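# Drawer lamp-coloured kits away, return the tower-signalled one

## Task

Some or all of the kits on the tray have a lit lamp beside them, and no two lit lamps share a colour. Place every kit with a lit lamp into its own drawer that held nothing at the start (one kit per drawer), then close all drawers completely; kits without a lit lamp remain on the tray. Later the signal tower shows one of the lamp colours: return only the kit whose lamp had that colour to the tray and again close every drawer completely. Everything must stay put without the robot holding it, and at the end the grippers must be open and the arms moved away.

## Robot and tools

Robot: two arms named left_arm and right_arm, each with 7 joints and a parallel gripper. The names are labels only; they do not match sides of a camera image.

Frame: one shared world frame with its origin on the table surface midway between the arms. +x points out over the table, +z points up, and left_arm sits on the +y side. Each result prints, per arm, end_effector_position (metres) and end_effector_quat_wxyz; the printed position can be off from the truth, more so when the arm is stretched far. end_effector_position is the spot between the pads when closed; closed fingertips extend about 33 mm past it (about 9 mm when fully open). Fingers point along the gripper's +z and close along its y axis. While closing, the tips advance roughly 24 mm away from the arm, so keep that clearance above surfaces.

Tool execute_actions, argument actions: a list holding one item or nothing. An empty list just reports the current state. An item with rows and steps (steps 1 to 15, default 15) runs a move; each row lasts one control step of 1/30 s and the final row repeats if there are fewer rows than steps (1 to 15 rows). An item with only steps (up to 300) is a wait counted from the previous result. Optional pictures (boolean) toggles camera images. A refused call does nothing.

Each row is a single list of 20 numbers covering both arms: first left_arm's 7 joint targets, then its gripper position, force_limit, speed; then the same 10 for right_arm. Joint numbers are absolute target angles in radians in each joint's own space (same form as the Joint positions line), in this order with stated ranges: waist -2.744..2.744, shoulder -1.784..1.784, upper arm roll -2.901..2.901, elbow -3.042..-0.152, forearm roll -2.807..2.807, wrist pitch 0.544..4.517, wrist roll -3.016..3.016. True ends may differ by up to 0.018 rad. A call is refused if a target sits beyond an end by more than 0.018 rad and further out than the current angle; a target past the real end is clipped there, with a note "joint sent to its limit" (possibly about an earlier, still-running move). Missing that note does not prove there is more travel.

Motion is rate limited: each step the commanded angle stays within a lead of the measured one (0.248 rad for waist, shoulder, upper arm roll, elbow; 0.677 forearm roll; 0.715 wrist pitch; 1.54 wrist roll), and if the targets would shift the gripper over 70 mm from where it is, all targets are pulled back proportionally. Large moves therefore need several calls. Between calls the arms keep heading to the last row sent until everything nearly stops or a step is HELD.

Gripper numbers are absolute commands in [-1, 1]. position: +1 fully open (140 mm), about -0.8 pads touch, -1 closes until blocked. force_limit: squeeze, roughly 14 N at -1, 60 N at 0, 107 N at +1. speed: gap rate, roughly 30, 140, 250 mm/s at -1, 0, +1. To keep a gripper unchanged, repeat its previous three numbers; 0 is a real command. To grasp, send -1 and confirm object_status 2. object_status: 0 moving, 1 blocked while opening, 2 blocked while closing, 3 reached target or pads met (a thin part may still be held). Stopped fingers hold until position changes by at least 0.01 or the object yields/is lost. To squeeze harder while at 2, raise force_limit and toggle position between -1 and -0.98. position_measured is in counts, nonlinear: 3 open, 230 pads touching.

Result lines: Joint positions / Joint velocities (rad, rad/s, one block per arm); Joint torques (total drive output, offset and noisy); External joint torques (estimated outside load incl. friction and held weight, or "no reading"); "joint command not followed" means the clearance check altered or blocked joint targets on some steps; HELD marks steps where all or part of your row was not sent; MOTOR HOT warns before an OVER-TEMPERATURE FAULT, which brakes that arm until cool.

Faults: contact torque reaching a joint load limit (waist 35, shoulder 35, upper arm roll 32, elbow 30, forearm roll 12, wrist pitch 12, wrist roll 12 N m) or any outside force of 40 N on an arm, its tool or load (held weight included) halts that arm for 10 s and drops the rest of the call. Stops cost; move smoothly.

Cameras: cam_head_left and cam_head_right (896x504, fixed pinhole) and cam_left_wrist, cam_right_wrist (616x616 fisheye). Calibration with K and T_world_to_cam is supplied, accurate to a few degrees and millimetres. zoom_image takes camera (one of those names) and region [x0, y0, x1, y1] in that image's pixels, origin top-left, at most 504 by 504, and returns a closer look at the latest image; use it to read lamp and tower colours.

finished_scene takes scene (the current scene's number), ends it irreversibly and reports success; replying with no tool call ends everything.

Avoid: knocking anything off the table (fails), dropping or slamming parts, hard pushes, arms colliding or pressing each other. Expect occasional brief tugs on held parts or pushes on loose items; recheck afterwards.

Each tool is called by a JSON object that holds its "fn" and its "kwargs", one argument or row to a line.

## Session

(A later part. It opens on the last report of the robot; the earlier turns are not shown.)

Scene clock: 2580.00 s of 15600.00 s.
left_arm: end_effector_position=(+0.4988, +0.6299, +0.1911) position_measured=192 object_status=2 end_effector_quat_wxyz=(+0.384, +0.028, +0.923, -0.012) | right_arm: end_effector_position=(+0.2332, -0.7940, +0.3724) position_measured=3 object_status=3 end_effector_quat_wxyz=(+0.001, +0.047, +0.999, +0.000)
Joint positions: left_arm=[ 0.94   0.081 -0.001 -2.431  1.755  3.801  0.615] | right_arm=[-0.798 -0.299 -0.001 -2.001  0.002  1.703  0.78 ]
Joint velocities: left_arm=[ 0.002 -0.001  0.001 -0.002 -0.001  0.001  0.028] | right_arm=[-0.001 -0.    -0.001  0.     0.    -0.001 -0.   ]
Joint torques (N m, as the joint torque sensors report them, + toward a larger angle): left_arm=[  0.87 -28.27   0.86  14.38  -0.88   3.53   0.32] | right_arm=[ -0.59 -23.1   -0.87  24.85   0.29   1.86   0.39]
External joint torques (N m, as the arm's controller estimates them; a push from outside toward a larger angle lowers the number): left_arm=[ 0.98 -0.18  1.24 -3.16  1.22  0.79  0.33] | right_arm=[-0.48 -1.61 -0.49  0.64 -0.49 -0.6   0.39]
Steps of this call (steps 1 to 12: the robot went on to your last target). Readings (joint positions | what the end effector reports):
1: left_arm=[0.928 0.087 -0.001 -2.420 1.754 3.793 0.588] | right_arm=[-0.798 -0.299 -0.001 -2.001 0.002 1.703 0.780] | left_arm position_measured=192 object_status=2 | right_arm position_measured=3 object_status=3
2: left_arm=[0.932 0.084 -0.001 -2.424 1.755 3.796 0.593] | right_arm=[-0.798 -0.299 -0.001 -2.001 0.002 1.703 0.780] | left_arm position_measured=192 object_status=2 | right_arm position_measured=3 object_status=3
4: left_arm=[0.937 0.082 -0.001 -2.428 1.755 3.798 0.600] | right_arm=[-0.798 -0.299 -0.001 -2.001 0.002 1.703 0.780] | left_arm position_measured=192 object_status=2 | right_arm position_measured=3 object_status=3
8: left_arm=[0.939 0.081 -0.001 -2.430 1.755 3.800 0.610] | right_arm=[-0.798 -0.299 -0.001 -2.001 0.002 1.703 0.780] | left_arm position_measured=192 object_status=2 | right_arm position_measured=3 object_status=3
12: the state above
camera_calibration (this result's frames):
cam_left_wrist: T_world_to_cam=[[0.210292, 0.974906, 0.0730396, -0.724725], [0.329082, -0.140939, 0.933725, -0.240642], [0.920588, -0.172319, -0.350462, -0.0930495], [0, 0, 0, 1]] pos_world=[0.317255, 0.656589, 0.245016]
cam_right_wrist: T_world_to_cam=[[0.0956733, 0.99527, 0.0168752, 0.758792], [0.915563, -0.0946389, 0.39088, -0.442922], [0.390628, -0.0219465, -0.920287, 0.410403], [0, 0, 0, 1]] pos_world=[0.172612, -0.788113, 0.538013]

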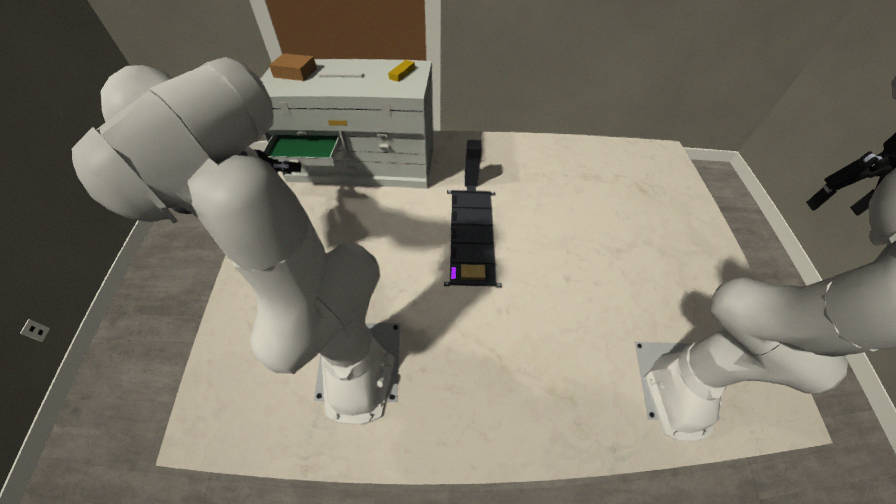

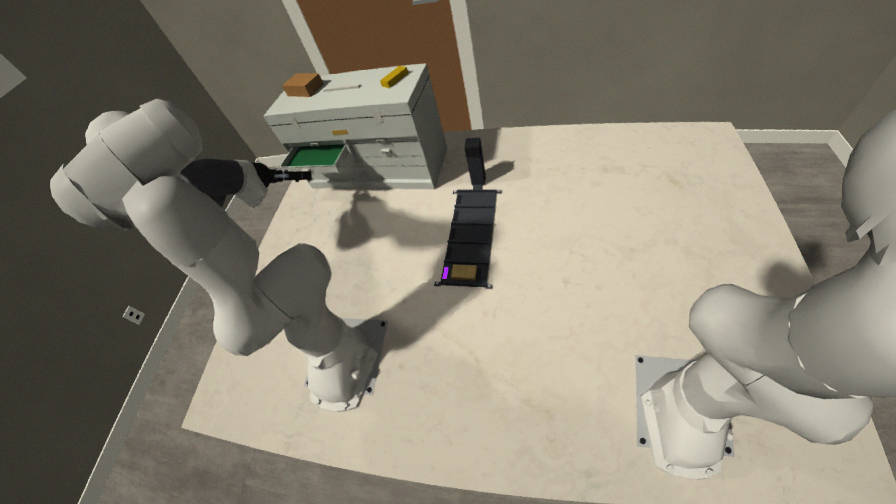

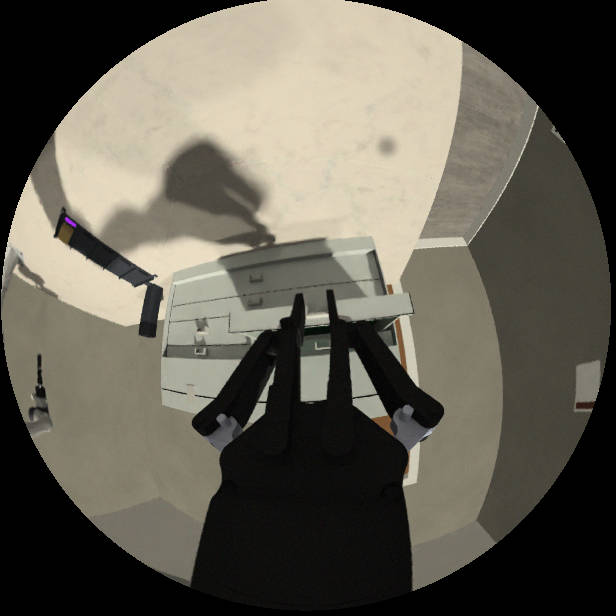

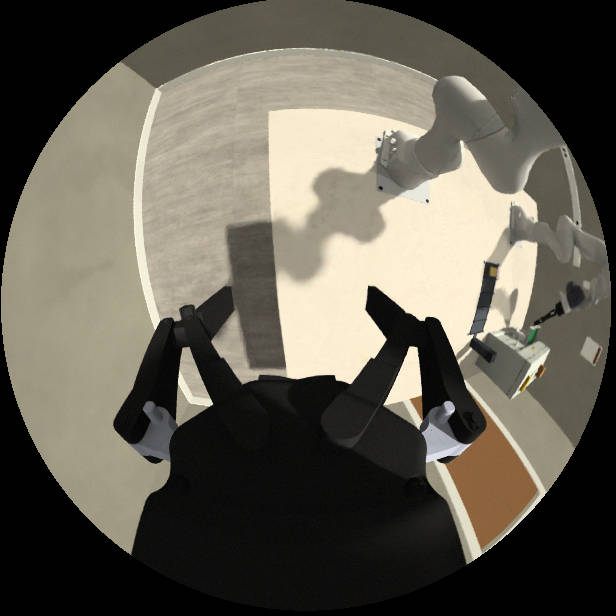

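{"fn": "execute_actions", "kwargs": {
  "actions": [
    {"rows":[[0.94,0.081,0,-2.431,1.755,3.801,0.62,0.3,0,-0.3,-0.8,-0.3,0,-2.0,0,1.7,0.785,1,0,0]],"steps":12}
  ],
  "pictures": false
}}

{"fn": "execute_actions", "kwargs": {
  "actions": [
    {"rows":[[1.0,0.045,0,-2.49,1.765,3.825,0.66,0.3,0,-0.3,-0.8,-0.3,0,-2.0,0,1.7,0.785,1,0,0],[1.0,0.045,0,-2.49,1.765,3.825,0.66,0.3,0,-0.3,-0.8,-0.3,0,-2.0,0,1.7,0.785,1,0,0],[1.0,0.045,0,-2.49,1.765,3.825,0.66,0.3,0,-0.3,-0.8,-0.3,0,-2.0,0,1.7,0.785,1,0,0],[1.0,0.045,0,-2.49,1.765,3.825,0.66,0.3,0,-0.3,-0.8,-0.3,0,-2.0,0,1.7,0.785,1,0,0],[1.07,0.01,0,-2.545,1.78,3.85,0.7,0.3,0,-0.3,-0.8,-0.3,0,-2.0,0,1.7,0.785,1,0,0],[1.07,0.01,0,-2.545,1.78,3.85,0.7,0.3,0,-0.3,-0.8,-0.3,0,-2.0,0,1.7,0.785,1,0,0],[1.07,0.01,0,-2.545,1.78,3.85,0.7,0.3,0,-0.3,-0.8,-0.3,0,-2.0,0,1.7,0.785,1,0,0],[1.07,0.01,0,-2.545,1.78,3.85,0.7,0.3,0,-0.3,-0.8,-0.3,0,-2.0,0,1.7,0.785,1,0,0],[1.05,-0.5,0,-2.8,1.7,2.9,0.7,0.3,0,-0.3,-0.8,-0.3,0,-2.0,0,1.7,0.785,1,0,0]],"steps":15}
  ],
  "pictures": false
}}

{"fn": "execute_actions", "kwargs": {
  "actions": [
    {"rows":[[1.0,-0.5,0,-2.80,0,2.35,0.7,0.3,0,-0.3,-0.8,-0.3,0,-2.0,0,1.7,0.785,1,0,0]],"steps":15}
  ],
  "pictures": false
}}

{"fn": "execute_actions", "kwargs": {
  "actions": [
    {"steps":15}
  ],
  "pictures": false
}}

{"fn": "execute_actions", "kwargs": {
  "actions": [
    {"rows":[[-0.887,-0.4,0,-2.74,0,2.36,0.695,0.3,0,-0.3,-0.8,-0.3,0,-2.0,0,1.7,0.785,1,0,0]],"steps":15}
  ],
  "pictures": false
}}

{"fn": "execute_actions", "kwargs": {
  "actions": [
    {"steps":25}
  ],
  "pictures": false
}}

{"fn": "execute_actions", "kwargs": {
  "actions": [
    {"rows":[[-0.887,-0.346,0,-2.72,0,2.39,0.695,0.3,0,-0.3,-0.8,-0.3,0,-2.0,0,1.7,0.785,1,0,0],[-0.887,-0.346,0,-2.72,0,2.39,0.695,0.3,0,-0.3,-0.8,-0.3,0,-2.0,0,1.7,0.785,1,0,0],[-0.887,-0.346,0,-2.72,0,2.39,0.695,0.3,0,-0.3,-0.8,-0.3,0,-2.0,0,1.7,0.785,1,0,0],[-0.887,-0.29,0,-2.742,0,2.47,0.695,0.3,0,-0.3,-0.8,-0.3,0,-2.0,0,1.7,0.785,1,0,0],[-0.887,-0.29,0,-2.742,0,2.47,0.695,0.3,0,-0.3,-0.8,-0.3,0,-2.0,0,1.7,0.785,1,0,0],[-0.887,-0.29,0,-2.742,0,2.47,0.695,0.3,0,-0.3,-0.8,-0.3,0,-2.0,0,1.7,0.785,1,0,0],[-0.887,-0.22,0,-2.762,0,2.546,0.695,0.3,0,-0.3,-0.8,-0.3,0,-2.0,0,1.7,0.785,1,0,0]],"steps":15}
  ],
  "pictures": false
}}

{"fn": "execute_actions", "kwargs": {
  "actions": [
    {"steps":12}
  ]
}}

Scene clock: 2618.17 s of 15600.00 s.
left_arm: end_effector_position=(+0.4986, +0.6300, +0.1910) position_measured=130 object_status=0 end_effector_quat_wxyz=(+0.384, +0.030, +0.923, -0.010) | right_arm: end_effector_position=(+0.2332, -0.7940, +0.3724) position_measured=3 object_status=3 end_effector_quat_wxyz=(+0.001, +0.047, +0.999, +0.000)
Joint positions: left_arm=[ 0.941  0.081 -0.001 -2.431  1.755  3.801  0.621] | right_arm=[-0.798 -0.299 -0.001 -2.001  0.002  1.703  0.78 ]
Joint velocities: left_arm=[-0.002  0.    -0.     0.     0.    -0.     0.   ] | right_arm=[-0.002 -0.     0.001  0.    -0.001  0.    -0.001]
Joint torques (N m, as the joint torque sensors report them, + toward a larger angle): left_arm=[ -1.3  -27.84   0.8   17.32  -1.9    2.88   0.07] | right_arm=[ -0.39 -23.42  -0.7   25.06   0.34   1.84   0.36]
External joint torques (N m, as the arm's controller estimates them; a push from outside toward a larger angle lowers the number): left_arm=[-1.14  0.23  1.23 -0.23  0.2   0.14  0.09] | right_arm=[-0.39 -1.94 -0.45  0.87 -0.45 -0.61  0.36]
Steps of this call (steps 1 to 30: the robot went on to your last target; steps 31 to 90: nothing new was sent; then 34.77 s passed at rest; steps 91 to 102: all 12 steps of this action). Readings (joint positions | what the end effector reports):
91: left_arm=[0.941 0.081 -0.001 -2.431 1.755 3.801 0.621] | right_arm=[-0.798 -0.299 -0.001 -2.001 0.002 1.703 0.780] | left_arm position_measured=192 object_status=0 | right_arm position_measured=3 object_status=3
92: left_arm=[0.941 0.081 -0.001 -2.431 1.755 3.801 0.621] | right_arm=[-0.798 -0.299 -0.001 -2.001 0.002 1.703 0.780] | left_arm position_measured=192 object_status=0 | right_arm position_measured=3 object_status=3
94: left_arm=[0.941 0.081 -0.001 -2.431 1.755 3.801 0.621] | right_arm=[-0.798 -0.299 -0.001 -2.001 0.002 1.703 0.780] | left_arm position_measured=176 object_status=0 | right_arm position_measured=3 object_status=3
98: left_arm=[0.941 0.081 -0.001 -2.431 1.755 3.801 0.621] | right_arm=[-0.798 -0.299 -0.001 -2.001 0.002 1.703 0.780] | left_arm position_measured=153 object_status=0 | right_arm position_measured=3 object_status=3
102: the state above

Scene clock: 2618.67 s of 15600.00 s.
left_arm: end_effector_position=(+0.3947, +0.6894, +0.1613) position_measured=91 object_status=3 end_effector_quat_wxyz=(+0.300, -0.058, +0.945, +0.121) | right_arm: end_effector_position=(+0.2332, -0.7940, +0.3724) position_measured=3 object_status=3 end_effector_quat_wxyz=(+0.001, +0.047, +0.999, +0.000)
Joint positions: left_arm=[ 1.055 -0.172  0.003 -2.688  1.742  3.515  0.661] | right_arm=[-0.798 -0.299 -0.001 -2.001  0.002  1.703  0.78 ]
Joint velocities: left_arm=[-0.    -0.832  0.    -0.426 -0.076 -1.204  0.023] | right_arm=[-0.001  0.001  0.     0.001 -0.001  0.001 -0.   ]
Joint torques (N m, as the joint torque sensors report them, + toward a larger angle): left_arm=[ -1.32 -17.21   0.52  18.95  -2.95   1.66   0.48] | right_arm=[ -0.88 -23.16  -0.55  24.96   0.27   1.82   0.35]
External joint torques (N m, as the arm's controller estimates them; a push from outside toward a larger angle lowers the number): left_arm=[-1.44 -1.04 -0.26 -1.64 -0.55 -0.96  0.48] | right_arm=[-0.86 -1.73 -0.28  0.77 -0.52 -0.64  0.35]
Steps of this call (steps 1 to 15: all 15 steps of this action). Readings (joint positions | what the end effector reports):
1: left_arm=[0.952 0.073 -0.005 -2.445 1.756 3.804 0.624] | right_arm=[-0.798 -0.299 -0.001 -2.001 0.002 1.703 0.780] | left_arm position_measured=124 object_status=0 | right_arm position_measured=3 object_status=3
2: left_arm=[0.966 0.063 -0.004 -2.461 1.758 3.807 0.627] | right_arm=[-0.798 -0.299 -0.001 -2.001 0.002 1.703 0.780] | left_arm position_measured=118 object_status=0 | right_arm position_measured=3 object_status=3
4: left_arm=[0.986 0.054 -0.001 -2.477 1.760 3.812 0.632] | right_arm=[-0.798 -0.299 -0.001 -2.001 0.002 1.703 0.780] | left_arm position_measured=107 object_status=0 | right_arm position_measured=3 object_status=3
8: left_arm=[1.053 0.020 0.001 -2.531 1.772 3.830 0.654] | right_arm=[-0.798 -0.299 -0.001 -2.001 0.002 1.703 0.780] | left_arm position_measured=91 object_status=0 | right_arm position_measured=3 object_status=3
15: the state above

Scene clock: 2619.17 s of 15600.00 s.
left_arm: end_effector_position=(+0.2854, +0.8299, +0.2237) position_measured=91 object_status=3 end_effector_quat_wxyz=(+0.237, -0.471, +0.814, +0.244) | right_arm: end_effector_position=(+0.2332, -0.7940, +0.3724) position_measured=3 object_status=3 end_effector_quat_wxyz=(+0.001, +0.047, +0.999, +0.000)
Joint positions: left_arm=[ 1.016 -0.435  0.003 -2.773  0.965  2.914  0.668] | right_arm=[-0.798 -0.299 -0.001 -2.001  0.002  1.703  0.78 ]
Joint velocities: left_arm=[-0.011 -0.254  0.001 -0.069 -1.697 -1.158  0.016] | right_arm=[ 0.001 -0.002 -0.001  0.    -0.001 -0.    -0.   ]
Joint torques (N m, as the joint torque sensors report them, + toward a larger angle): left_arm=[ -3.45 -13.12   0.41  19.65  -1.09   1.87   0.46] | right_arm=[ -0.56 -23.52  -0.69  25.14   0.3    1.84   0.39]
External joint torques (N m, as the arm's controller estimates them; a push from outside toward a larger angle lowers the number): left_arm=[-2.62  0.05 -0.11 -2.27 -0.89 -0.88  0.45] | right_arm=[-0.58 -1.87 -0.46  0.86 -0.49 -0.62  0.39]
Steps of this call (steps 1 to 15: all 15 steps of this action). Readings (joint positions | what the end effector reports):
1: left_arm=[1.051 -0.197 0.003 -2.703 1.698 3.475 0.661] | right_arm=[-0.798 -0.299 -0.001 -2.001 0.002 1.703 0.780] | left_arm position_measured=91 object_status=3 | right_arm position_measured=3 object_status=3
2: left_arm=[1.047 -0.221 0.003 -2.712 1.649 3.437 0.662] | right_arm=[-0.798 -0.299 -0.001 -2.001 0.002 1.703 0.780] | left_arm position_measured=91 object_status=3 | right_arm position_measured=3 object_status=3
4: left_arm=[1.039 -0.268 0.003 -2.729 1.553 3.361 0.663] | right_arm=[-0.798 -0.299 -0.001 -2.001 0.002 1.703 0.780] | left_arm position_measured=91 object_status=3 | right_arm position_measured=3 object_status=3
8: left_arm=[1.027 -0.351 0.003 -2.751 1.350 3.203 0.665] | right_arm=[-0.798 -0.299 -0.001 -2.001 0.002 1.703 0.780] | left_arm position_measured=91 object_status=3 | right_arm position_measured=3 object_status=3
15: the state above

Scene clock: 2619.67 s of 15600.00 s.
left_arm: end_effector_position=(+0.2059, +0.7274, +0.1499) position_measured=91 object_status=3 end_effector_quat_wxyz=(-0.060, +0.800, -0.596, -0.026) | right_arm: end_effector_position=(+0.2332, -0.7940, +0.3724) position_measured=3 object_status=3 end_effector_quat_wxyz=(+0.001, +0.047, +0.999, +0.000)
Joint positions: left_arm=[ 1.004 -0.497  0.002 -2.799  0.065  2.425  0.684] | right_arm=[-0.798 -0.299 -0.001 -2.001  0.002  1.703  0.78 ]
Joint velocities: left_arm=[-0.011 -0.01   0.001 -0.013 -0.528 -0.44   0.029] | right_arm=[-0.001  0.    -0.001 -0.    -0.    -0.001 -0.001]
Joint torques (N m, as the joint torque sensors report them, + toward a larger angle): left_arm=[ -1.73 -13.88  -1.05  22.66   0.19   2.42   0.33] | right_arm=[ -0.44 -23.36  -0.44  24.92   0.31   1.85   0.34]
External joint torques (N m, as the arm's controller estimates them; a push from outside toward a larger angle lowers the number): left_arm=[-1.64 -0.59 -0.42 -0.7  -0.54 -0.58  0.34] | right_arm=[-0.4  -1.95 -0.14  0.77 -0.48 -0.6   0.34]
Steps of this call (steps 1 to 15: the robot went on to your last target). Readings (joint positions | what the end effector reports):
1: left_arm=[1.015 -0.444 0.003 -2.776 0.899 2.873 0.669] | right_arm=[-0.798 -0.299 -0.001 -2.001 0.002 1.703 0.780] | left_arm position_measured=91 object_status=3 | right_arm position_measured=3 object_status=3
2: left_arm=[1.014 -0.451 0.003 -2.778 0.829 2.833 0.670] | right_arm=[-0.798 -0.299 -0.001 -2.001 0.002 1.703 0.780] | left_arm position_measured=91 object_status=3 | right_arm position_measured=3 object_status=3
4: left_arm=[1.012 -0.465 0.002 -2.783 0.676 2.756 0.671] | right_arm=[-0.798 -0.299 -0.001 -2.001 0.002 1.703 0.780] | left_arm position_measured=91 object_status=3 | right_arm position_measured=3 object_status=3
8: left_arm=[1.009 -0.484 0.002 -2.790 0.372 2.613 0.675] | right_arm=[-0.798 -0.299 -0.001 -2.001 0.002 1.703 0.780] | left_arm position_measured=91 object_status=3 | right_arm position_measured=3 object_status=3
15: the state above

Scene clock: 2620.17 s of 15600.00 s.
left_arm: end_effector_position=(+0.3855, +0.4797, +0.1344) position_measured=91 object_status=3 end_effector_quat_wxyz=(+0.019, -0.527, +0.850, -0.004) | right_arm: end_effector_position=(+0.2332, -0.7940, +0.3724) position_measured=3 object_status=3 end_effector_quat_wxyz=(+0.001, +0.047, +0.999, +0.000)
Joint positions: left_arm=[ 0.214 -0.404  0.002 -2.741  0.008  2.376  0.685] | right_arm=[-0.798 -0.299 -0.001 -2.001  0.002  1.703  0.78 ]
Joint velocities: left_arm=[-1.59   0.013 -0.083  0.013 -0.017 -0.031  0.004] | right_arm=[-0.    -0.001 -0.     0.     0.001  0.001  0.   ]
Joint torques (N m, as the joint torque sensors report them, + toward a larger angle): left_arm=[  2.62 -14.3    3.88  20.24  -0.05   1.82   0.61] | right_arm=[ -0.5  -23.18  -0.8   25.35   0.22   1.83   0.34]
External joint torques (N m, as the arm's controller estimates them; a push from outside toward a larger angle lowers the number): left_arm=[-3.72  1.64  0.32 -0.3  -0.49 -0.45  0.62] | right_arm=[-0.47 -1.56 -0.51  1.06 -0.57 -0.64  0.34]
Steps of this call (steps 1 to 15: all 15 steps of this action). Readings (joint positions | what the end effector reports):
1: left_arm=[0.970 -0.484 0.013 -2.790 0.054 2.417 0.684] | right_arm=[-0.798 -0.299 -0.001 -2.001 0.002 1.703 0.780] | left_arm position_measured=91 object_status=3 | right_arm position_measured=3 object_status=3
2: left_arm=[0.921 -0.466 0.013 -2.779 0.046 2.411 0.684] | right_arm=[-0.798 -0.299 -0.001 -2.001 0.002 1.703 0.780] | left_arm position_measured=91 object_status=3 | right_arm position_measured=3 object_status=3
4: left_arm=[0.819 -0.440 0.010 -2.763 0.034 2.402 0.684] | right_arm=[-0.798 -0.299 -0.001 -2.001 0.002 1.703 0.780] | left_arm position_measured=91 object_status=3 | right_arm position_measured=3 object_status=3
8: left_arm=[0.605 -0.414 0.005 -2.748 0.019 2.388 0.684] | right_arm=[-0.798 -0.299 -0.001 -2.001 0.002 1.703 0.780] | left_arm position_measured=91 object_status=3 | right_arm position_measured=3 object_status=3
15: the state above

Scene clock: 2621.00 s of 15600.00 s.
left_arm: end_effector_position=(+0.2569, +0.0977, +0.1333) position_measured=91 object_status=3 end_effector_quat_wxyz=(+0.011, -0.004, +1.000, -0.010) | right_arm: end_effector_position=(+0.2332, -0.7940, +0.3724) position_measured=3 object_status=3 end_effector_quat_wxyz=(+0.001, +0.047, +0.999, +0.000)
Joint positions: left_arm=[-0.882 -0.402 -0.005 -2.739  0.003  2.365  0.687] | right_arm=[-0.798 -0.299 -0.001 -2.001  0.002  1.703  0.78 ]
Joint velocities: left_arm=[-0.029 -0.     0.02   0.    -0.003 -0.007  0.003] | right_arm=[ 0.     0.001 -0.001 -0.     0.     0.001  0.   ]
Joint torques (N m, as the joint torque sensors report them, + toward a larger angle): left_arm=[ -2.24 -14.55   1.29  20.31   0.13   2.09   0.42] | right_arm=[ -0.73 -23.77  -0.4   24.88   0.3    1.87   0.37]
External joint torques (N m, as the arm's controller estimates them; a push from outside toward a larger angle lowers the number): left_arm=[-2.54  0.97  1.34 -1.55 -0.44 -0.44  0.43] | right_arm=[-0.71 -2.36 -0.11  0.74 -0.48 -0.58  0.37]
Steps of this call (steps 1 to 25: the robot went on to your last target). Readings (joint positions | what the end effector reports):
1: left_arm=[0.158 -0.403 0.001 -2.740 0.007 2.375 0.685] | right_arm=[-0.798 -0.299 -0.001 -2.001 0.002 1.703 0.780] | left_arm position_measured=91 object_status=3 | right_arm position_measured=3 object_status=3
2: left_arm=[0.101 -0.403 0.001 -2.740 0.007 2.374 0.685] | right_arm=[-0.798 -0.299 -0.001 -2.001 0.002 1.703 0.780] | left_arm position_measured=91 object_status=3 | right_arm position_measured=3 object_status=3
4: left_arm=[-0.013 -0.403 0.001 -2.740 0.006 2.373 0.685] | right_arm=[-0.798 -0.299 -0.001 -2.001 0.002 1.703 0.780] | left_arm position_measured=91 object_status=3 | right_arm position_measured=3 object_status=3
8: left_arm=[-0.242 -0.402 0.001 -2.739 0.005 2.371 0.685] | right_arm=[-0.798 -0.299 -0.001 -2.001 0.002 1.703 0.780] | left_arm position_measured=91 object_status=3 | right_arm position_measured=3 object_status=3
25: the state above

Scene clock: 2621.50 s of 15600.00 s.
left_arm: end_effector_position=(+0.2526, +0.1022, +0.0688) position_measured=91 object_status=3 end_effector_quat_wxyz=(-0.006, -0.004, +1.000, +0.009) | right_arm: end_effector_position=(+0.2332, -0.7940, +0.3724) position_measured=3 object_status=3 end_effector_quat_wxyz=(+0.001, +0.047, +0.999, +0.000)
Joint positions: left_arm=[-0.884 -0.222 -0.003 -2.763  0.003  2.519  0.688] | right_arm=[-0.798 -0.299 -0.001 -2.001  0.002  1.703  0.78 ]
Joint velocities: left_arm=[-0.    -0.     0.001  0.     0.001  0.139  0.002] | right_arm=[-0.001 -0.     0.001 -0.001  0.001 -0.001  0.001]
Joint torques (N m, as the joint torque sensors report them, + toward a larger angle): left_arm=[ -2.53 -17.87   1.4   19.27  -0.06   3.     0.42] | right_arm=[ -0.82 -23.44  -0.73  25.32   0.26   1.84   0.36]
External joint torques (N m, as the arm's controller estimates them; a push from outside toward a larger angle lowers the number): left_arm=[-2.53  1.38  1.57  0.16 -0.5   0.67  0.42] | right_arm=[-0.84 -1.93 -0.49  1.13 -0.53 -0.61  0.36]
Steps of this call (steps 1 to 15: all 15 steps of this action). Readings (joint positions | what the end effector reports):
1: left_arm=[-0.883 -0.392 -0.004 -2.733 0.003 2.369 0.687] | right_arm=[-0.798 -0.299 -0.001 -2.001 0.002 1.703 0.780] | left_arm position_measured=91 object_status=3 | right_arm position_measured=3 object_status=3
2: left_arm=[-0.883 -0.377 -0.004 -2.728 0.003 2.372 0.687] | right_arm=[-0.798 -0.299 -0.001 -2.001 0.002 1.703 0.780] | left_arm position_measured=91 object_status=3 | right_arm position_measured=3 object_status=3
4: left_arm=[-0.884 -0.350 -0.003 -2.726 0.003 2.391 0.688] | right_arm=[-0.798 -0.299 -0.001 -2.001 0.002 1.703 0.780] | left_arm position_measured=91 object_status=3 | right_arm position_measured=3 object_status=3
8: left_arm=[-0.884 -0.268 -0.003 -2.745 0.003 2.458 0.688] | right_arm=[-0.798 -0.299 -0.001 -2.001 0.002 1.703 0.780] | left_arm position_measured=91 object_status=3 | right_arm position_measured=3 object_status=3
15: the state above

Scene clock: 2621.90 s of 15600.00 s.
left_arm: end_effector_position=(+0.2568, +0.0972, +0.0705) position_measured=91 object_status=3 end_effector_quat_wxyz=(+0.000, -0.004, +1.000, +0.001) | right_arm: end_effector_position=(+0.2332, -0.7940, +0.3724) position_measured=3 object_status=3 end_effector_quat_wxyz=(+0.001, +0.047, +0.999, +0.000)
Joint positions: left_arm=[-0.884 -0.222 -0.003 -2.763  0.003  2.54   0.688] | right_arm=[-0.798 -0.299 -0.001 -2.001  0.002  1.703  0.78 ]
Joint velocities: left_arm=[-0.001  0.     0.002  0.    -0.002  0.013  0.002] | right_arm=[-0.    -0.001 -0.001 -0.    -0.001 -0.001 -0.001]
Joint torques (N m, as the joint torque sensors report them, + toward a larger angle): left_arm=[ -2.11 -18.17   1.85  19.36  -0.08   3.19   0.38] | right_arm=[ -0.93 -23.67  -0.77  24.78   0.28   1.88   0.38]
External joint torques (N m, as the arm's controller estimates them; a push from outside toward a larger angle lowers the number): left_arm=[-2.07  1.06  2.07  0.15 -0.53  0.74  0.38] | right_arm=[-0.88 -2.08 -0.45  0.56 -0.5  -0.57  0.38]
Steps of this call (steps 1 to 12: the robot went on to your last target). Readings (joint positions | what the end effector reports):
1: left_arm=[-0.884 -0.222 -0.003 -2.763 0.003 2.523 0.688] | right_arm=[-0.798 -0.299 -0.001 -2.001 0.002 1.703 0.780] | left_arm position_measured=91 object_status=3 | right_arm position_measured=3 object_status=3
2: left_arm=[-0.884 -0.222 -0.003 -2.763 0.003 2.527 0.688] | right_arm=[-0.798 -0.299 -0.001 -2.001 0.002 1.703 0.780] | left_arm position_measured=91 object_status=3 | right_arm position_measured=3 object_status=3
4: left_arm=[-0.884 -0.222 -0.003 -2.763 0.003 2.532 0.688] | right_arm=[-0.798 -0.299 -0.001 -2.001 0.002 1.703 0.780] | left_arm position_measured=91 object_status=3 | right_arm position_measured=3 object_status=3
8: left_arm=[-0.884 -0.222 -0.003 -2.763 0.003 2.537 0.688] | right_arm=[-0.798 -0.299 -0.001 -2.001 0.002 1.703 0.780] | left_arm position_measured=91 object_status=3 | right_arm position_measured=3 object_status=3
12: the state above
camera_calibration (this result's frames):
cam_left_wrist: T_world_to_cam=[[0.151178, 0.987068, -0.0533146, -0.122783], [0.900365, -0.115235, 0.4196, -0.236506], [0.40803, -0.111437, -0.906142, 0.160511], [0, 0, 0, 1]] pos_world=[0.166011, 0.111828, 0.238138]
cam_right_wrist: T_world_to_cam=[[0.0956735, 0.99527, 0.0168752, 0.758792], [0.915563, -0.0946389, 0.39088, -0.442922], [0.390628, -0.0219466, -0.920287, 0.410403], [0, 0, 0, 1]] pos_world=[0.172612, -0.788113, 0.538013]

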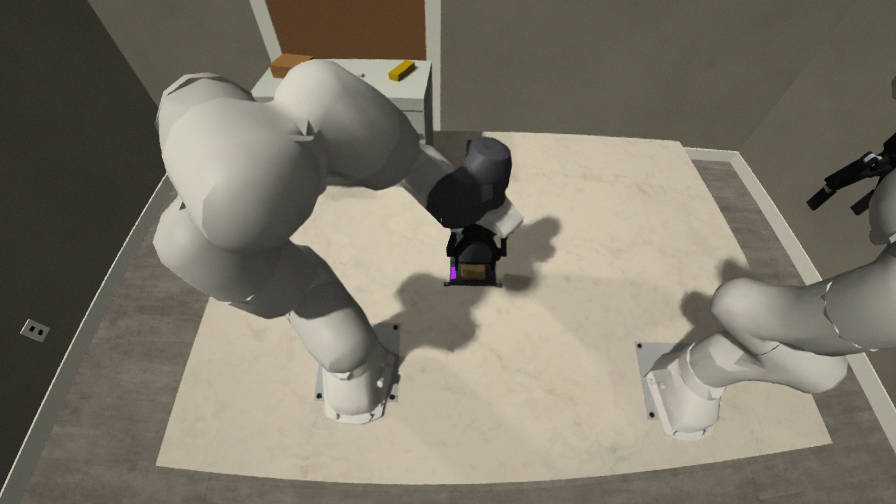

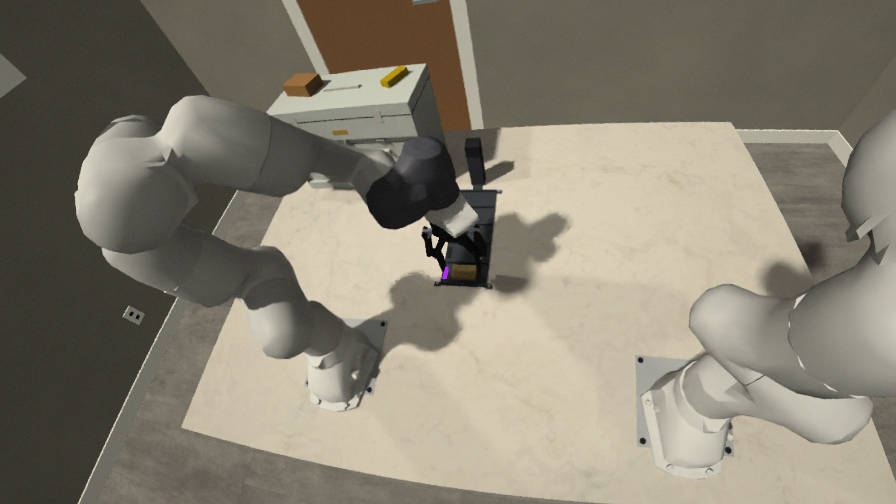

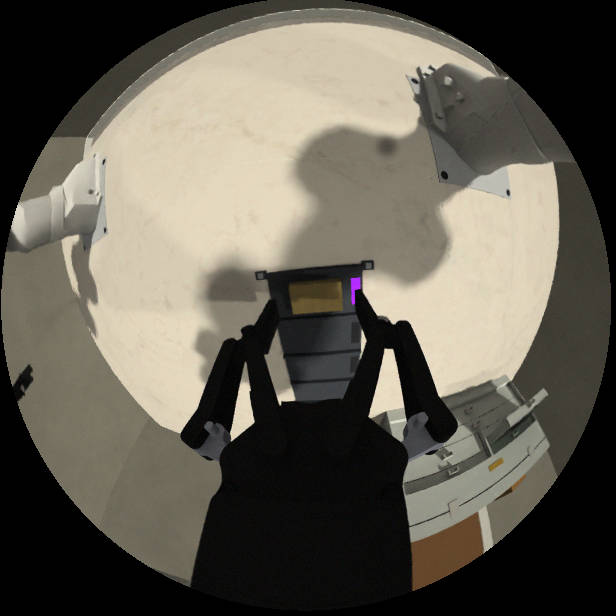

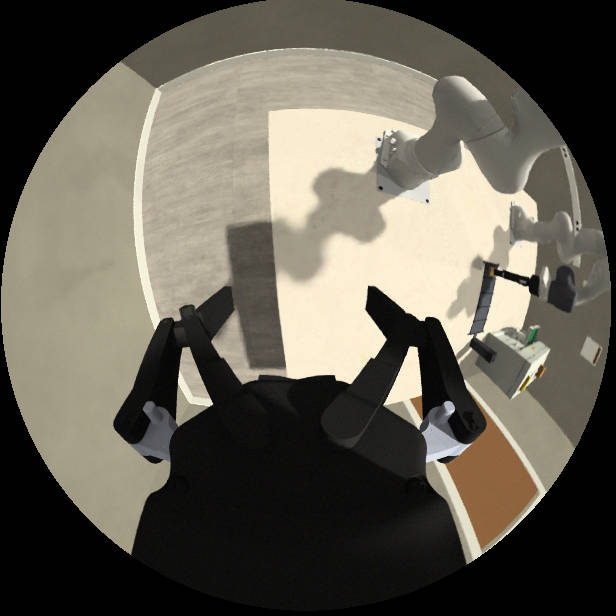

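{"fn": "execute_actions", "kwargs": {
  "actions": [
    {"rows":[[-0.887,-0.20,0,-2.765,0,2.58,0.70,0.3,0,-0.3,-0.8,-0.3,0,-2.0,0,1.7,0.785,1,0,0],[-0.887,-0.20,0,-2.765,0,2.58,0.70,0.3,0,-0.3,-0.8,-0.3,0,-2.0,0,1.7,0.785,1,0,0],[-0.887,-0.20,0,-2.765,0,2.58,0.70,0.3,0,-0.3,-0.8,-0.3,0,-2.0,0,1.7,0.785,1,0,0],[-0.887,-0.18,0,-2.768,0,2.605,0.70,0.3,0,-0.3,-0.8,-0.3,0,-2.0,0,1.7,0.785,1,0,0],[-0.887,-0.18,0,-2.768,0,2.605,0.70,0.3,0,-0.3,-0.8,-0.3,0,-2.0,0,1.7,0.785,1,0,0],[-0.887,-0.18,0,-2.768,0,2.605,0.70,0.3,0,-0.3,-0.8,-0.3,0,-2.0,0,1.7,0.785,1,0,0],[-0.887,-0.16,0,-2.771,0,2.628,0.70,0.3,0,-0.3,-0.8,-0.3,0,-2.0,0,1.7,0.785,1,0,0],[-0.887,-0.16,0,-2.771,0,2.628,0.70,0.3,0,-0.3,-0.8,-0.3,0,-2.0,0,1.7,0.785,1,0,0],[-0.887,-0.16,0,-2.771,0,2.628,0.70,0.3,0,-0.3,-0.8,-0.3,0,-2.0,0,1.7,0.785,1,0,0],[-0.887,-0.14,0,-2.773,0,2.65,0.70,0.3,0,-0.3,-0.8,-0.3,0,-2.0,0,1.7,0.785,1,0,0],[-0.887,-0.14,0,-2.773,0,2.65,0.70,0.3,0,-0.3,-0.8,-0.3,0,-2.0,0,1.7,0.785,1,0,0],[-0.887,-0.14,0,-2.773,0,2.65,0.70,0.3,0,-0.3,-0.8,-0.3,0,-2.0,0,1.7,0.785,1,0,0],[-0.887,-0.116,0,-2.776,0,2.663,0.70,0.3,0,-0.3,-0.8,-0.3,0,-2.0,0,1.7,0.785,1,0,0]],"steps":15}
  ],
  "pictures": false
}}

{"fn": "execute_actions", "kwargs": {
  "actions": [
    {"steps":12}
  ],
  "pictures": false
}}

{"fn": "execute_actions", "kwargs": {
  "actions": [
    {"rows":[[-0.887,-0.116,0,-2.776,0,2.663,0.70,-1,0,-0.5,-0.8,-0.3,0,-2.0,0,1.7,0.785,1,0,0]],"steps":15}
  ],
  "pictures": false
}}

{"fn": "execute_actions", "kwargs": {
  "actions": [
    {"steps":6}
  ]
}}

Scene clock: 2651.00 s of 15600.00 s.
left_arm: end_effector_position=(+0.2557, +0.0982, +0.0390) position_measured=91 object_status=3 end_effector_quat_wxyz=(-0.002, -0.002, +1.000, +0.004) | right_arm: end_effector_position=(+0.2332, -0.7940, +0.3724) position_measured=3 object_status=3 end_effector_quat_wxyz=(+0.001, +0.047, +0.999, +0.000)
Joint positions: left_arm=[-0.884 -0.127 -0.003 -2.773  0.003  2.637  0.692] | right_arm=[-0.798 -0.299 -0.001 -2.001  0.002  1.703  0.78 ]
Joint velocities: left_arm=[-0.001  0.162 -0.001 -0.043 -0.     0.122  0.003] | right_arm=[-0.001  0.001 -0.    -0.     0.001  0.001  0.001]
Joint torques (N m, as the joint torque sensors report them, + toward a larger angle): left_arm=[ -2.18 -21.24   1.95  16.73  -0.14   3.57   0.6 ] | right_arm=[ -0.76 -23.79  -0.74  24.9    0.28   1.82   0.38]
External joint torques (N m, as the arm's controller estimates them; a push from outside toward a larger angle lowers the number): left_arm=[-2.24  2.38  1.99 -2.26 -0.49  0.88  0.6 ] | right_arm=[-0.68 -2.42 -0.39  0.77 -0.5  -0.63  0.38]
Steps of this call (steps 1 to 30: the robot went on to your last target; steps 31 to 90: nothing new was sent; then 25.60 s passed at rest; steps 91 to 105: all 15 steps of this action). Readings (joint positions | what the end effector reports):
91: left_arm=[-0.884 -0.218 -0.003 -2.763 0.003 2.548 0.689] | right_arm=[-0.798 -0.299 -0.001 -2.001 0.002 1.703 0.780] | left_arm position_measured=91 object_status=3 | right_arm position_measured=3 object_status=3
92: left_arm=[-0.884 -0.213 -0.003 -2.763 0.003 2.553 0.689] | right_arm=[-0.798 -0.299 -0.001 -2.001 0.002 1.703 0.780] | left_arm position_measured=91 object_status=3 | right_arm position_measured=3 object_status=3
94: left_arm=[-0.884 -0.202 -0.003 -2.763 0.003 2.565 0.690] | right_arm=[-0.798 -0.299 -0.001 -2.001 0.002 1.703 0.780] | left_arm position_measured=91 object_status=3 | right_arm position_measured=3 object_status=3
98: left_arm=[-0.884 -0.175 -0.003 -2.767 0.003 2.592 0.691] | right_arm=[-0.798 -0.299 -0.001 -2.001 0.002 1.703 0.780] | left_arm position_measured=91 object_status=3 | right_arm position_measured=3 object_status=3
105: the state above

Scene clock: 2651.40 s of 15600.00 s.
left_arm: end_effector_position=(+0.2572, +0.0965, +0.0365) position_measured=91 object_status=3 end_effector_quat_wxyz=(+0.000, -0.002, +1.000, +0.001) | right_arm: end_effector_position=(+0.2332, -0.7940, +0.3724) position_measured=3 object_status=3 end_effector_quat_wxyz=(+0.001, +0.047, +0.999, +0.000)
Joint positions: left_arm=[-0.884 -0.118 -0.003 -2.775  0.003  2.657  0.693] | right_arm=[-0.798 -0.299 -0.001 -2.001  0.002  1.703  0.78 ]
Joint velocities: left_arm=[ 0.001 -0.     0.001  0.    -0.002  0.013  0.002] | right_arm=[ 0.001 -0.    -0.001 -0.002 -0.001 -0.001  0.   ]
Joint torques (N m, as the joint torque sensors report them, + toward a larger angle): left_arm=[ -2.12 -20.     2.17  16.74  -0.09   3.26   0.42] | right_arm=[ -0.58 -23.45  -0.39  24.73   0.26   1.82   0.36]
External joint torques (N m, as the arm's controller estimates them; a push from outside toward a larger angle lowers the number): left_arm=[-2.19  1.3   2.2  -0.86 -0.45  0.79  0.42] | right_arm=[-0.58 -2.14 -0.13  0.67 -0.53 -0.61  0.36]
Steps of this call (steps 1 to 12: the robot went on to your last target). Readings (joint positions | what the end effector reports):
1: left_arm=[-0.884 -0.123 -0.003 -2.774 0.003 2.640 0.692] | right_arm=[-0.798 -0.299 -0.001 -2.001 0.002 1.703 0.780] | left_arm position_measured=91 object_status=3 | right_arm position_measured=3 object_status=3
2: left_arm=[-0.884 -0.120 -0.003 -2.775 0.003 2.643 0.692] | right_arm=[-0.798 -0.299 -0.001 -2.001 0.002 1.703 0.780] | left_arm position_measured=91 object_status=3 | right_arm position_measured=3 object_status=3
4: left_arm=[-0.884 -0.118 -0.003 -2.775 0.003 2.648 0.693] | right_arm=[-0.798 -0.299 -0.001 -2.001 0.002 1.703 0.780] | left_arm position_measured=91 object_status=3 | right_arm position_measured=3 object_status=3
8: left_arm=[-0.884 -0.118 -0.003 -2.775 0.003 2.654 0.693] | right_arm=[-0.798 -0.299 -0.001 -2.001 0.002 1.703 0.780] | left_arm position_measured=91 object_status=3 | right_arm position_measured=3 object_status=3
12: the state above

Scene clock: 2651.90 s of 15600.00 s.
left_arm: end_effector_position=(+0.2576, +0.0960, +0.0370) position_measured=133 object_status=0 end_effector_quat_wxyz=(+0.001, -0.001, +1.000, -0.000) | right_arm: end_effector_position=(+0.2332, -0.7940, +0.3724) position_measured=3 object_status=3 end_effector_quat_wxyz=(+0.001, +0.047, +0.999, +0.000)
Joint positions: left_arm=[-0.884 -0.119 -0.002 -2.775  0.003  2.658  0.693] | right_arm=[-0.798 -0.299 -0.001 -2.001  0.002  1.703  0.78 ]
Joint velocities: left_arm=[-0.    -0.    -0.001  0.     0.    -0.     0.002] | right_arm=[ 0.    -0.    -0.     0.001  0.001 -0.    -0.   ]
Joint torques (N m, as the joint torque sensors report them, + toward a larger angle): left_arm=[ -2.65 -19.41   2.34  16.06  -0.04   3.4    0.49] | right_arm=[ -0.55 -23.46  -0.89  24.6    0.27   1.79   0.37]
External joint torques (N m, as the arm's controller estimates them; a push from outside toward a larger angle lowers the number): left_arm=[-2.66  1.78  2.44 -1.49 -0.41  0.93  0.49] | right_arm=[-0.62 -1.93 -0.71  0.38 -0.53 -0.67  0.37]
Steps of this call (steps 1 to 15: all 15 steps of this action). Readings (joint positions | what the end effector reports):
1: left_arm=[-0.884 -0.118 -0.002 -2.775 0.003 2.657 0.693] | right_arm=[-0.798 -0.299 -0.001 -2.001 0.002 1.703 0.780] | left_arm position_measured=91 object_status=0 | right_arm position_measured=3 object_status=3
2: left_arm=[-0.884 -0.118 -0.002 -2.775 0.003 2.657 0.693] | right_arm=[-0.798 -0.299 -0.001 -2.001 0.002 1.703 0.780] | left_arm position_measured=95 object_status=0 | right_arm position_measured=3 object_status=3
4: left_arm=[-0.884 -0.118 -0.002 -2.775 0.003 2.658 0.693] | right_arm=[-0.798 -0.299 -0.001 -2.001 0.002 1.703 0.780] | left_arm position_measured=104 object_status=0 | right_arm position_measured=3 object_status=3
8: left_arm=[-0.884 -0.118 -0.002 -2.775 0.003 2.658 0.693] | right_arm=[-0.798 -0.299 -0.001 -2.001 0.002 1.703 0.780] | left_arm position_measured=123 object_status=0 | right_arm position_measured=3 object_status=3
15: the state above

Scene clock: 2652.10 s of 15600.00 s.
left_arm: end_effector_position=(+0.2576, +0.0960, +0.0370) position_measured=133 object_status=2 end_effector_quat_wxyz=(+0.001, -0.001, +1.000, -0.000) | right_arm: end_effector_position=(+0.2332, -0.7940, +0.3724) position_measured=3 object_status=3 end_effector_quat_wxyz=(+0.001, +0.047, +0.999, +0.000)
Joint positions: left_arm=[-0.884 -0.119 -0.002 -2.775  0.003  2.658  0.693] | right_arm=[-0.798 -0.299 -0.001 -2.001  0.002  1.703  0.78 ]
Joint velocities: left_arm=[ 0.    -0.001  0.001 -0.001  0.     0.001 -0.   ] | right_arm=[ 0.     0.001 -0.    -0.     0.    -0.    -0.001]
Joint torques (N m, as the joint torque sensors report them, + toward a larger angle): left_arm=[ -1.95 -18.92   1.92  16.15  -0.12   3.35   0.48] | right_arm=[ -0.74 -23.44  -0.48  25.01   0.27   1.85   0.39]
External joint torques (N m, as the arm's controller estimates them; a push from outside toward a larger angle lowers the number): left_arm=[-1.99  2.28  1.98 -1.39 -0.48  0.88  0.48] | right_arm=[-0.74 -1.99 -0.23  0.84 -0.52 -0.6   0.39]
Steps of this call (steps 1 to 6: the robot went on to your last target). Readings (joint positions | what the end effector reports):
1: left_arm=[-0.884 -0.119 -0.002 -2.775 0.003 2.658 0.693] | right_arm=[-0.798 -0.299 -0.001 -2.001 0.002 1.703 0.780] | left_arm position_measured=133 object_status=2 | right_arm position_measured=3 object_status=3
2: left_arm=[-0.884 -0.119 -0.002 -2.775 0.003 2.658 0.693] | right_arm=[-0.798 -0.299 -0.001 -2.001 0.002 1.703 0.780] | left_arm position_measured=133 object_status=2 | right_arm position_measured=3 object_status=3
4: left_arm=[-0.884 -0.119 -0.002 -2.775 0.003 2.658 0.693] | right_arm=[-0.798 -0.299 -0.001 -2.001 0.002 1.703 0.780] | left_arm position_measured=133 object_status=2 | right_arm position_measured=3 object_status=3
6: the state above
camera_calibration (this result's frames):
cam_left_wrist: T_world_to_cam=[[0.15622, 0.986147, -0.0557632, -0.124598], [0.899174, -0.118625, 0.421206, -0.222747], [0.408756, -0.115942, -0.905249, 0.129924], [0, 0, 0, 1]] pos_world=[0.166646, 0.111512, 0.204488]
cam_right_wrist: T_world_to_cam=[[0.0956734, 0.99527, 0.0168751, 0.758792], [0.915563, -0.0946389, 0.39088, -0.442922], [0.390628, -0.0219466, -0.920287, 0.410403], [0, 0, 0, 1]] pos_world=[0.172612, -0.788113, 0.538013]

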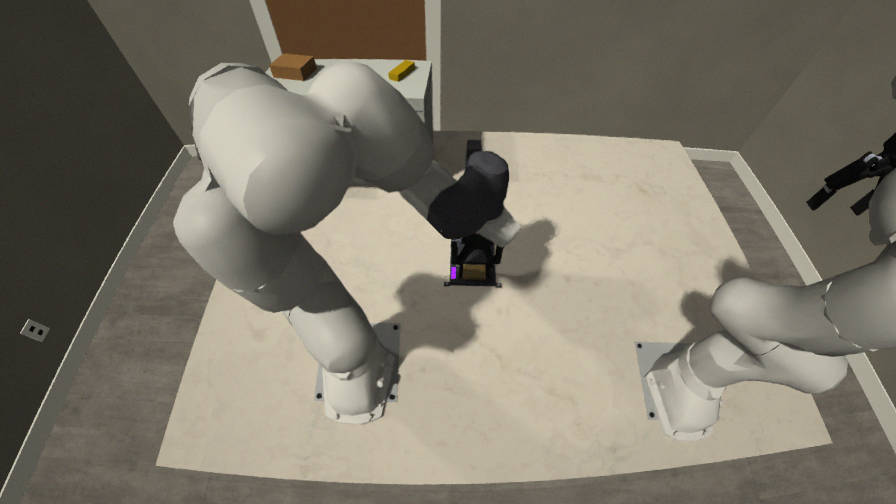

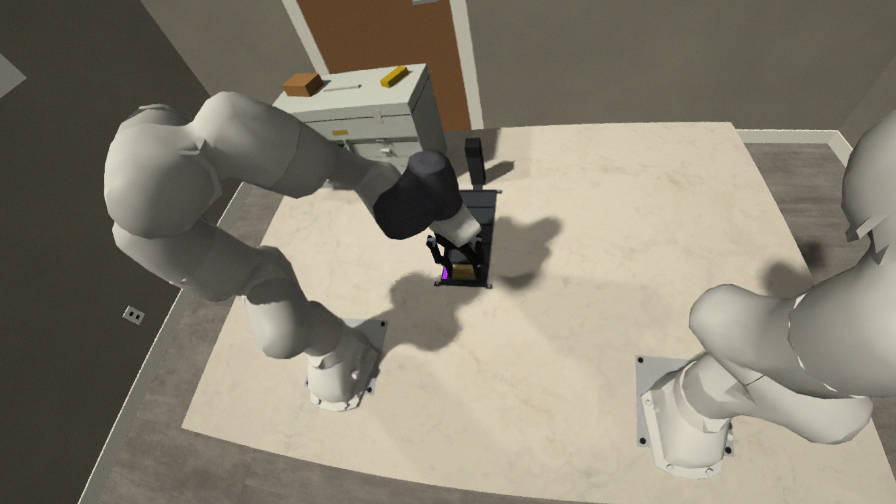

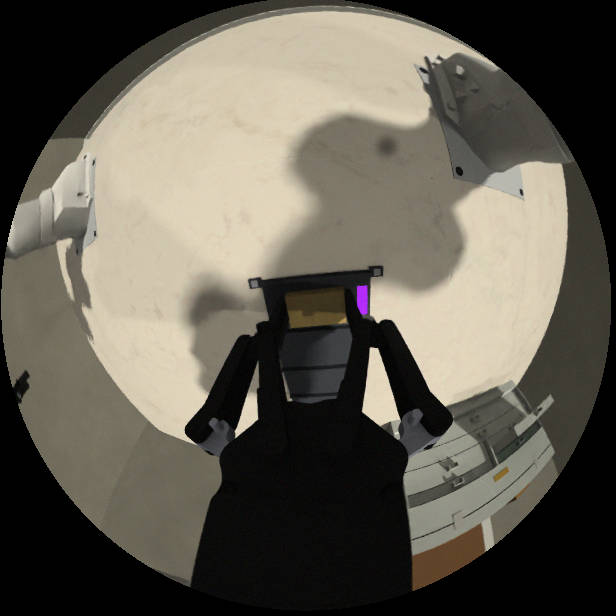

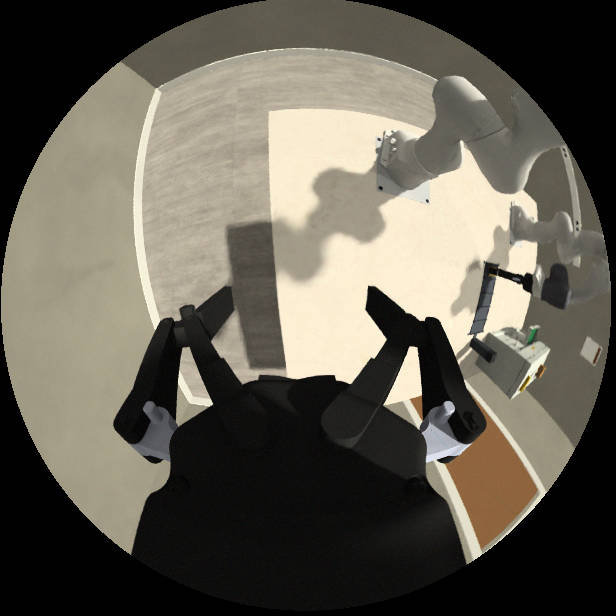

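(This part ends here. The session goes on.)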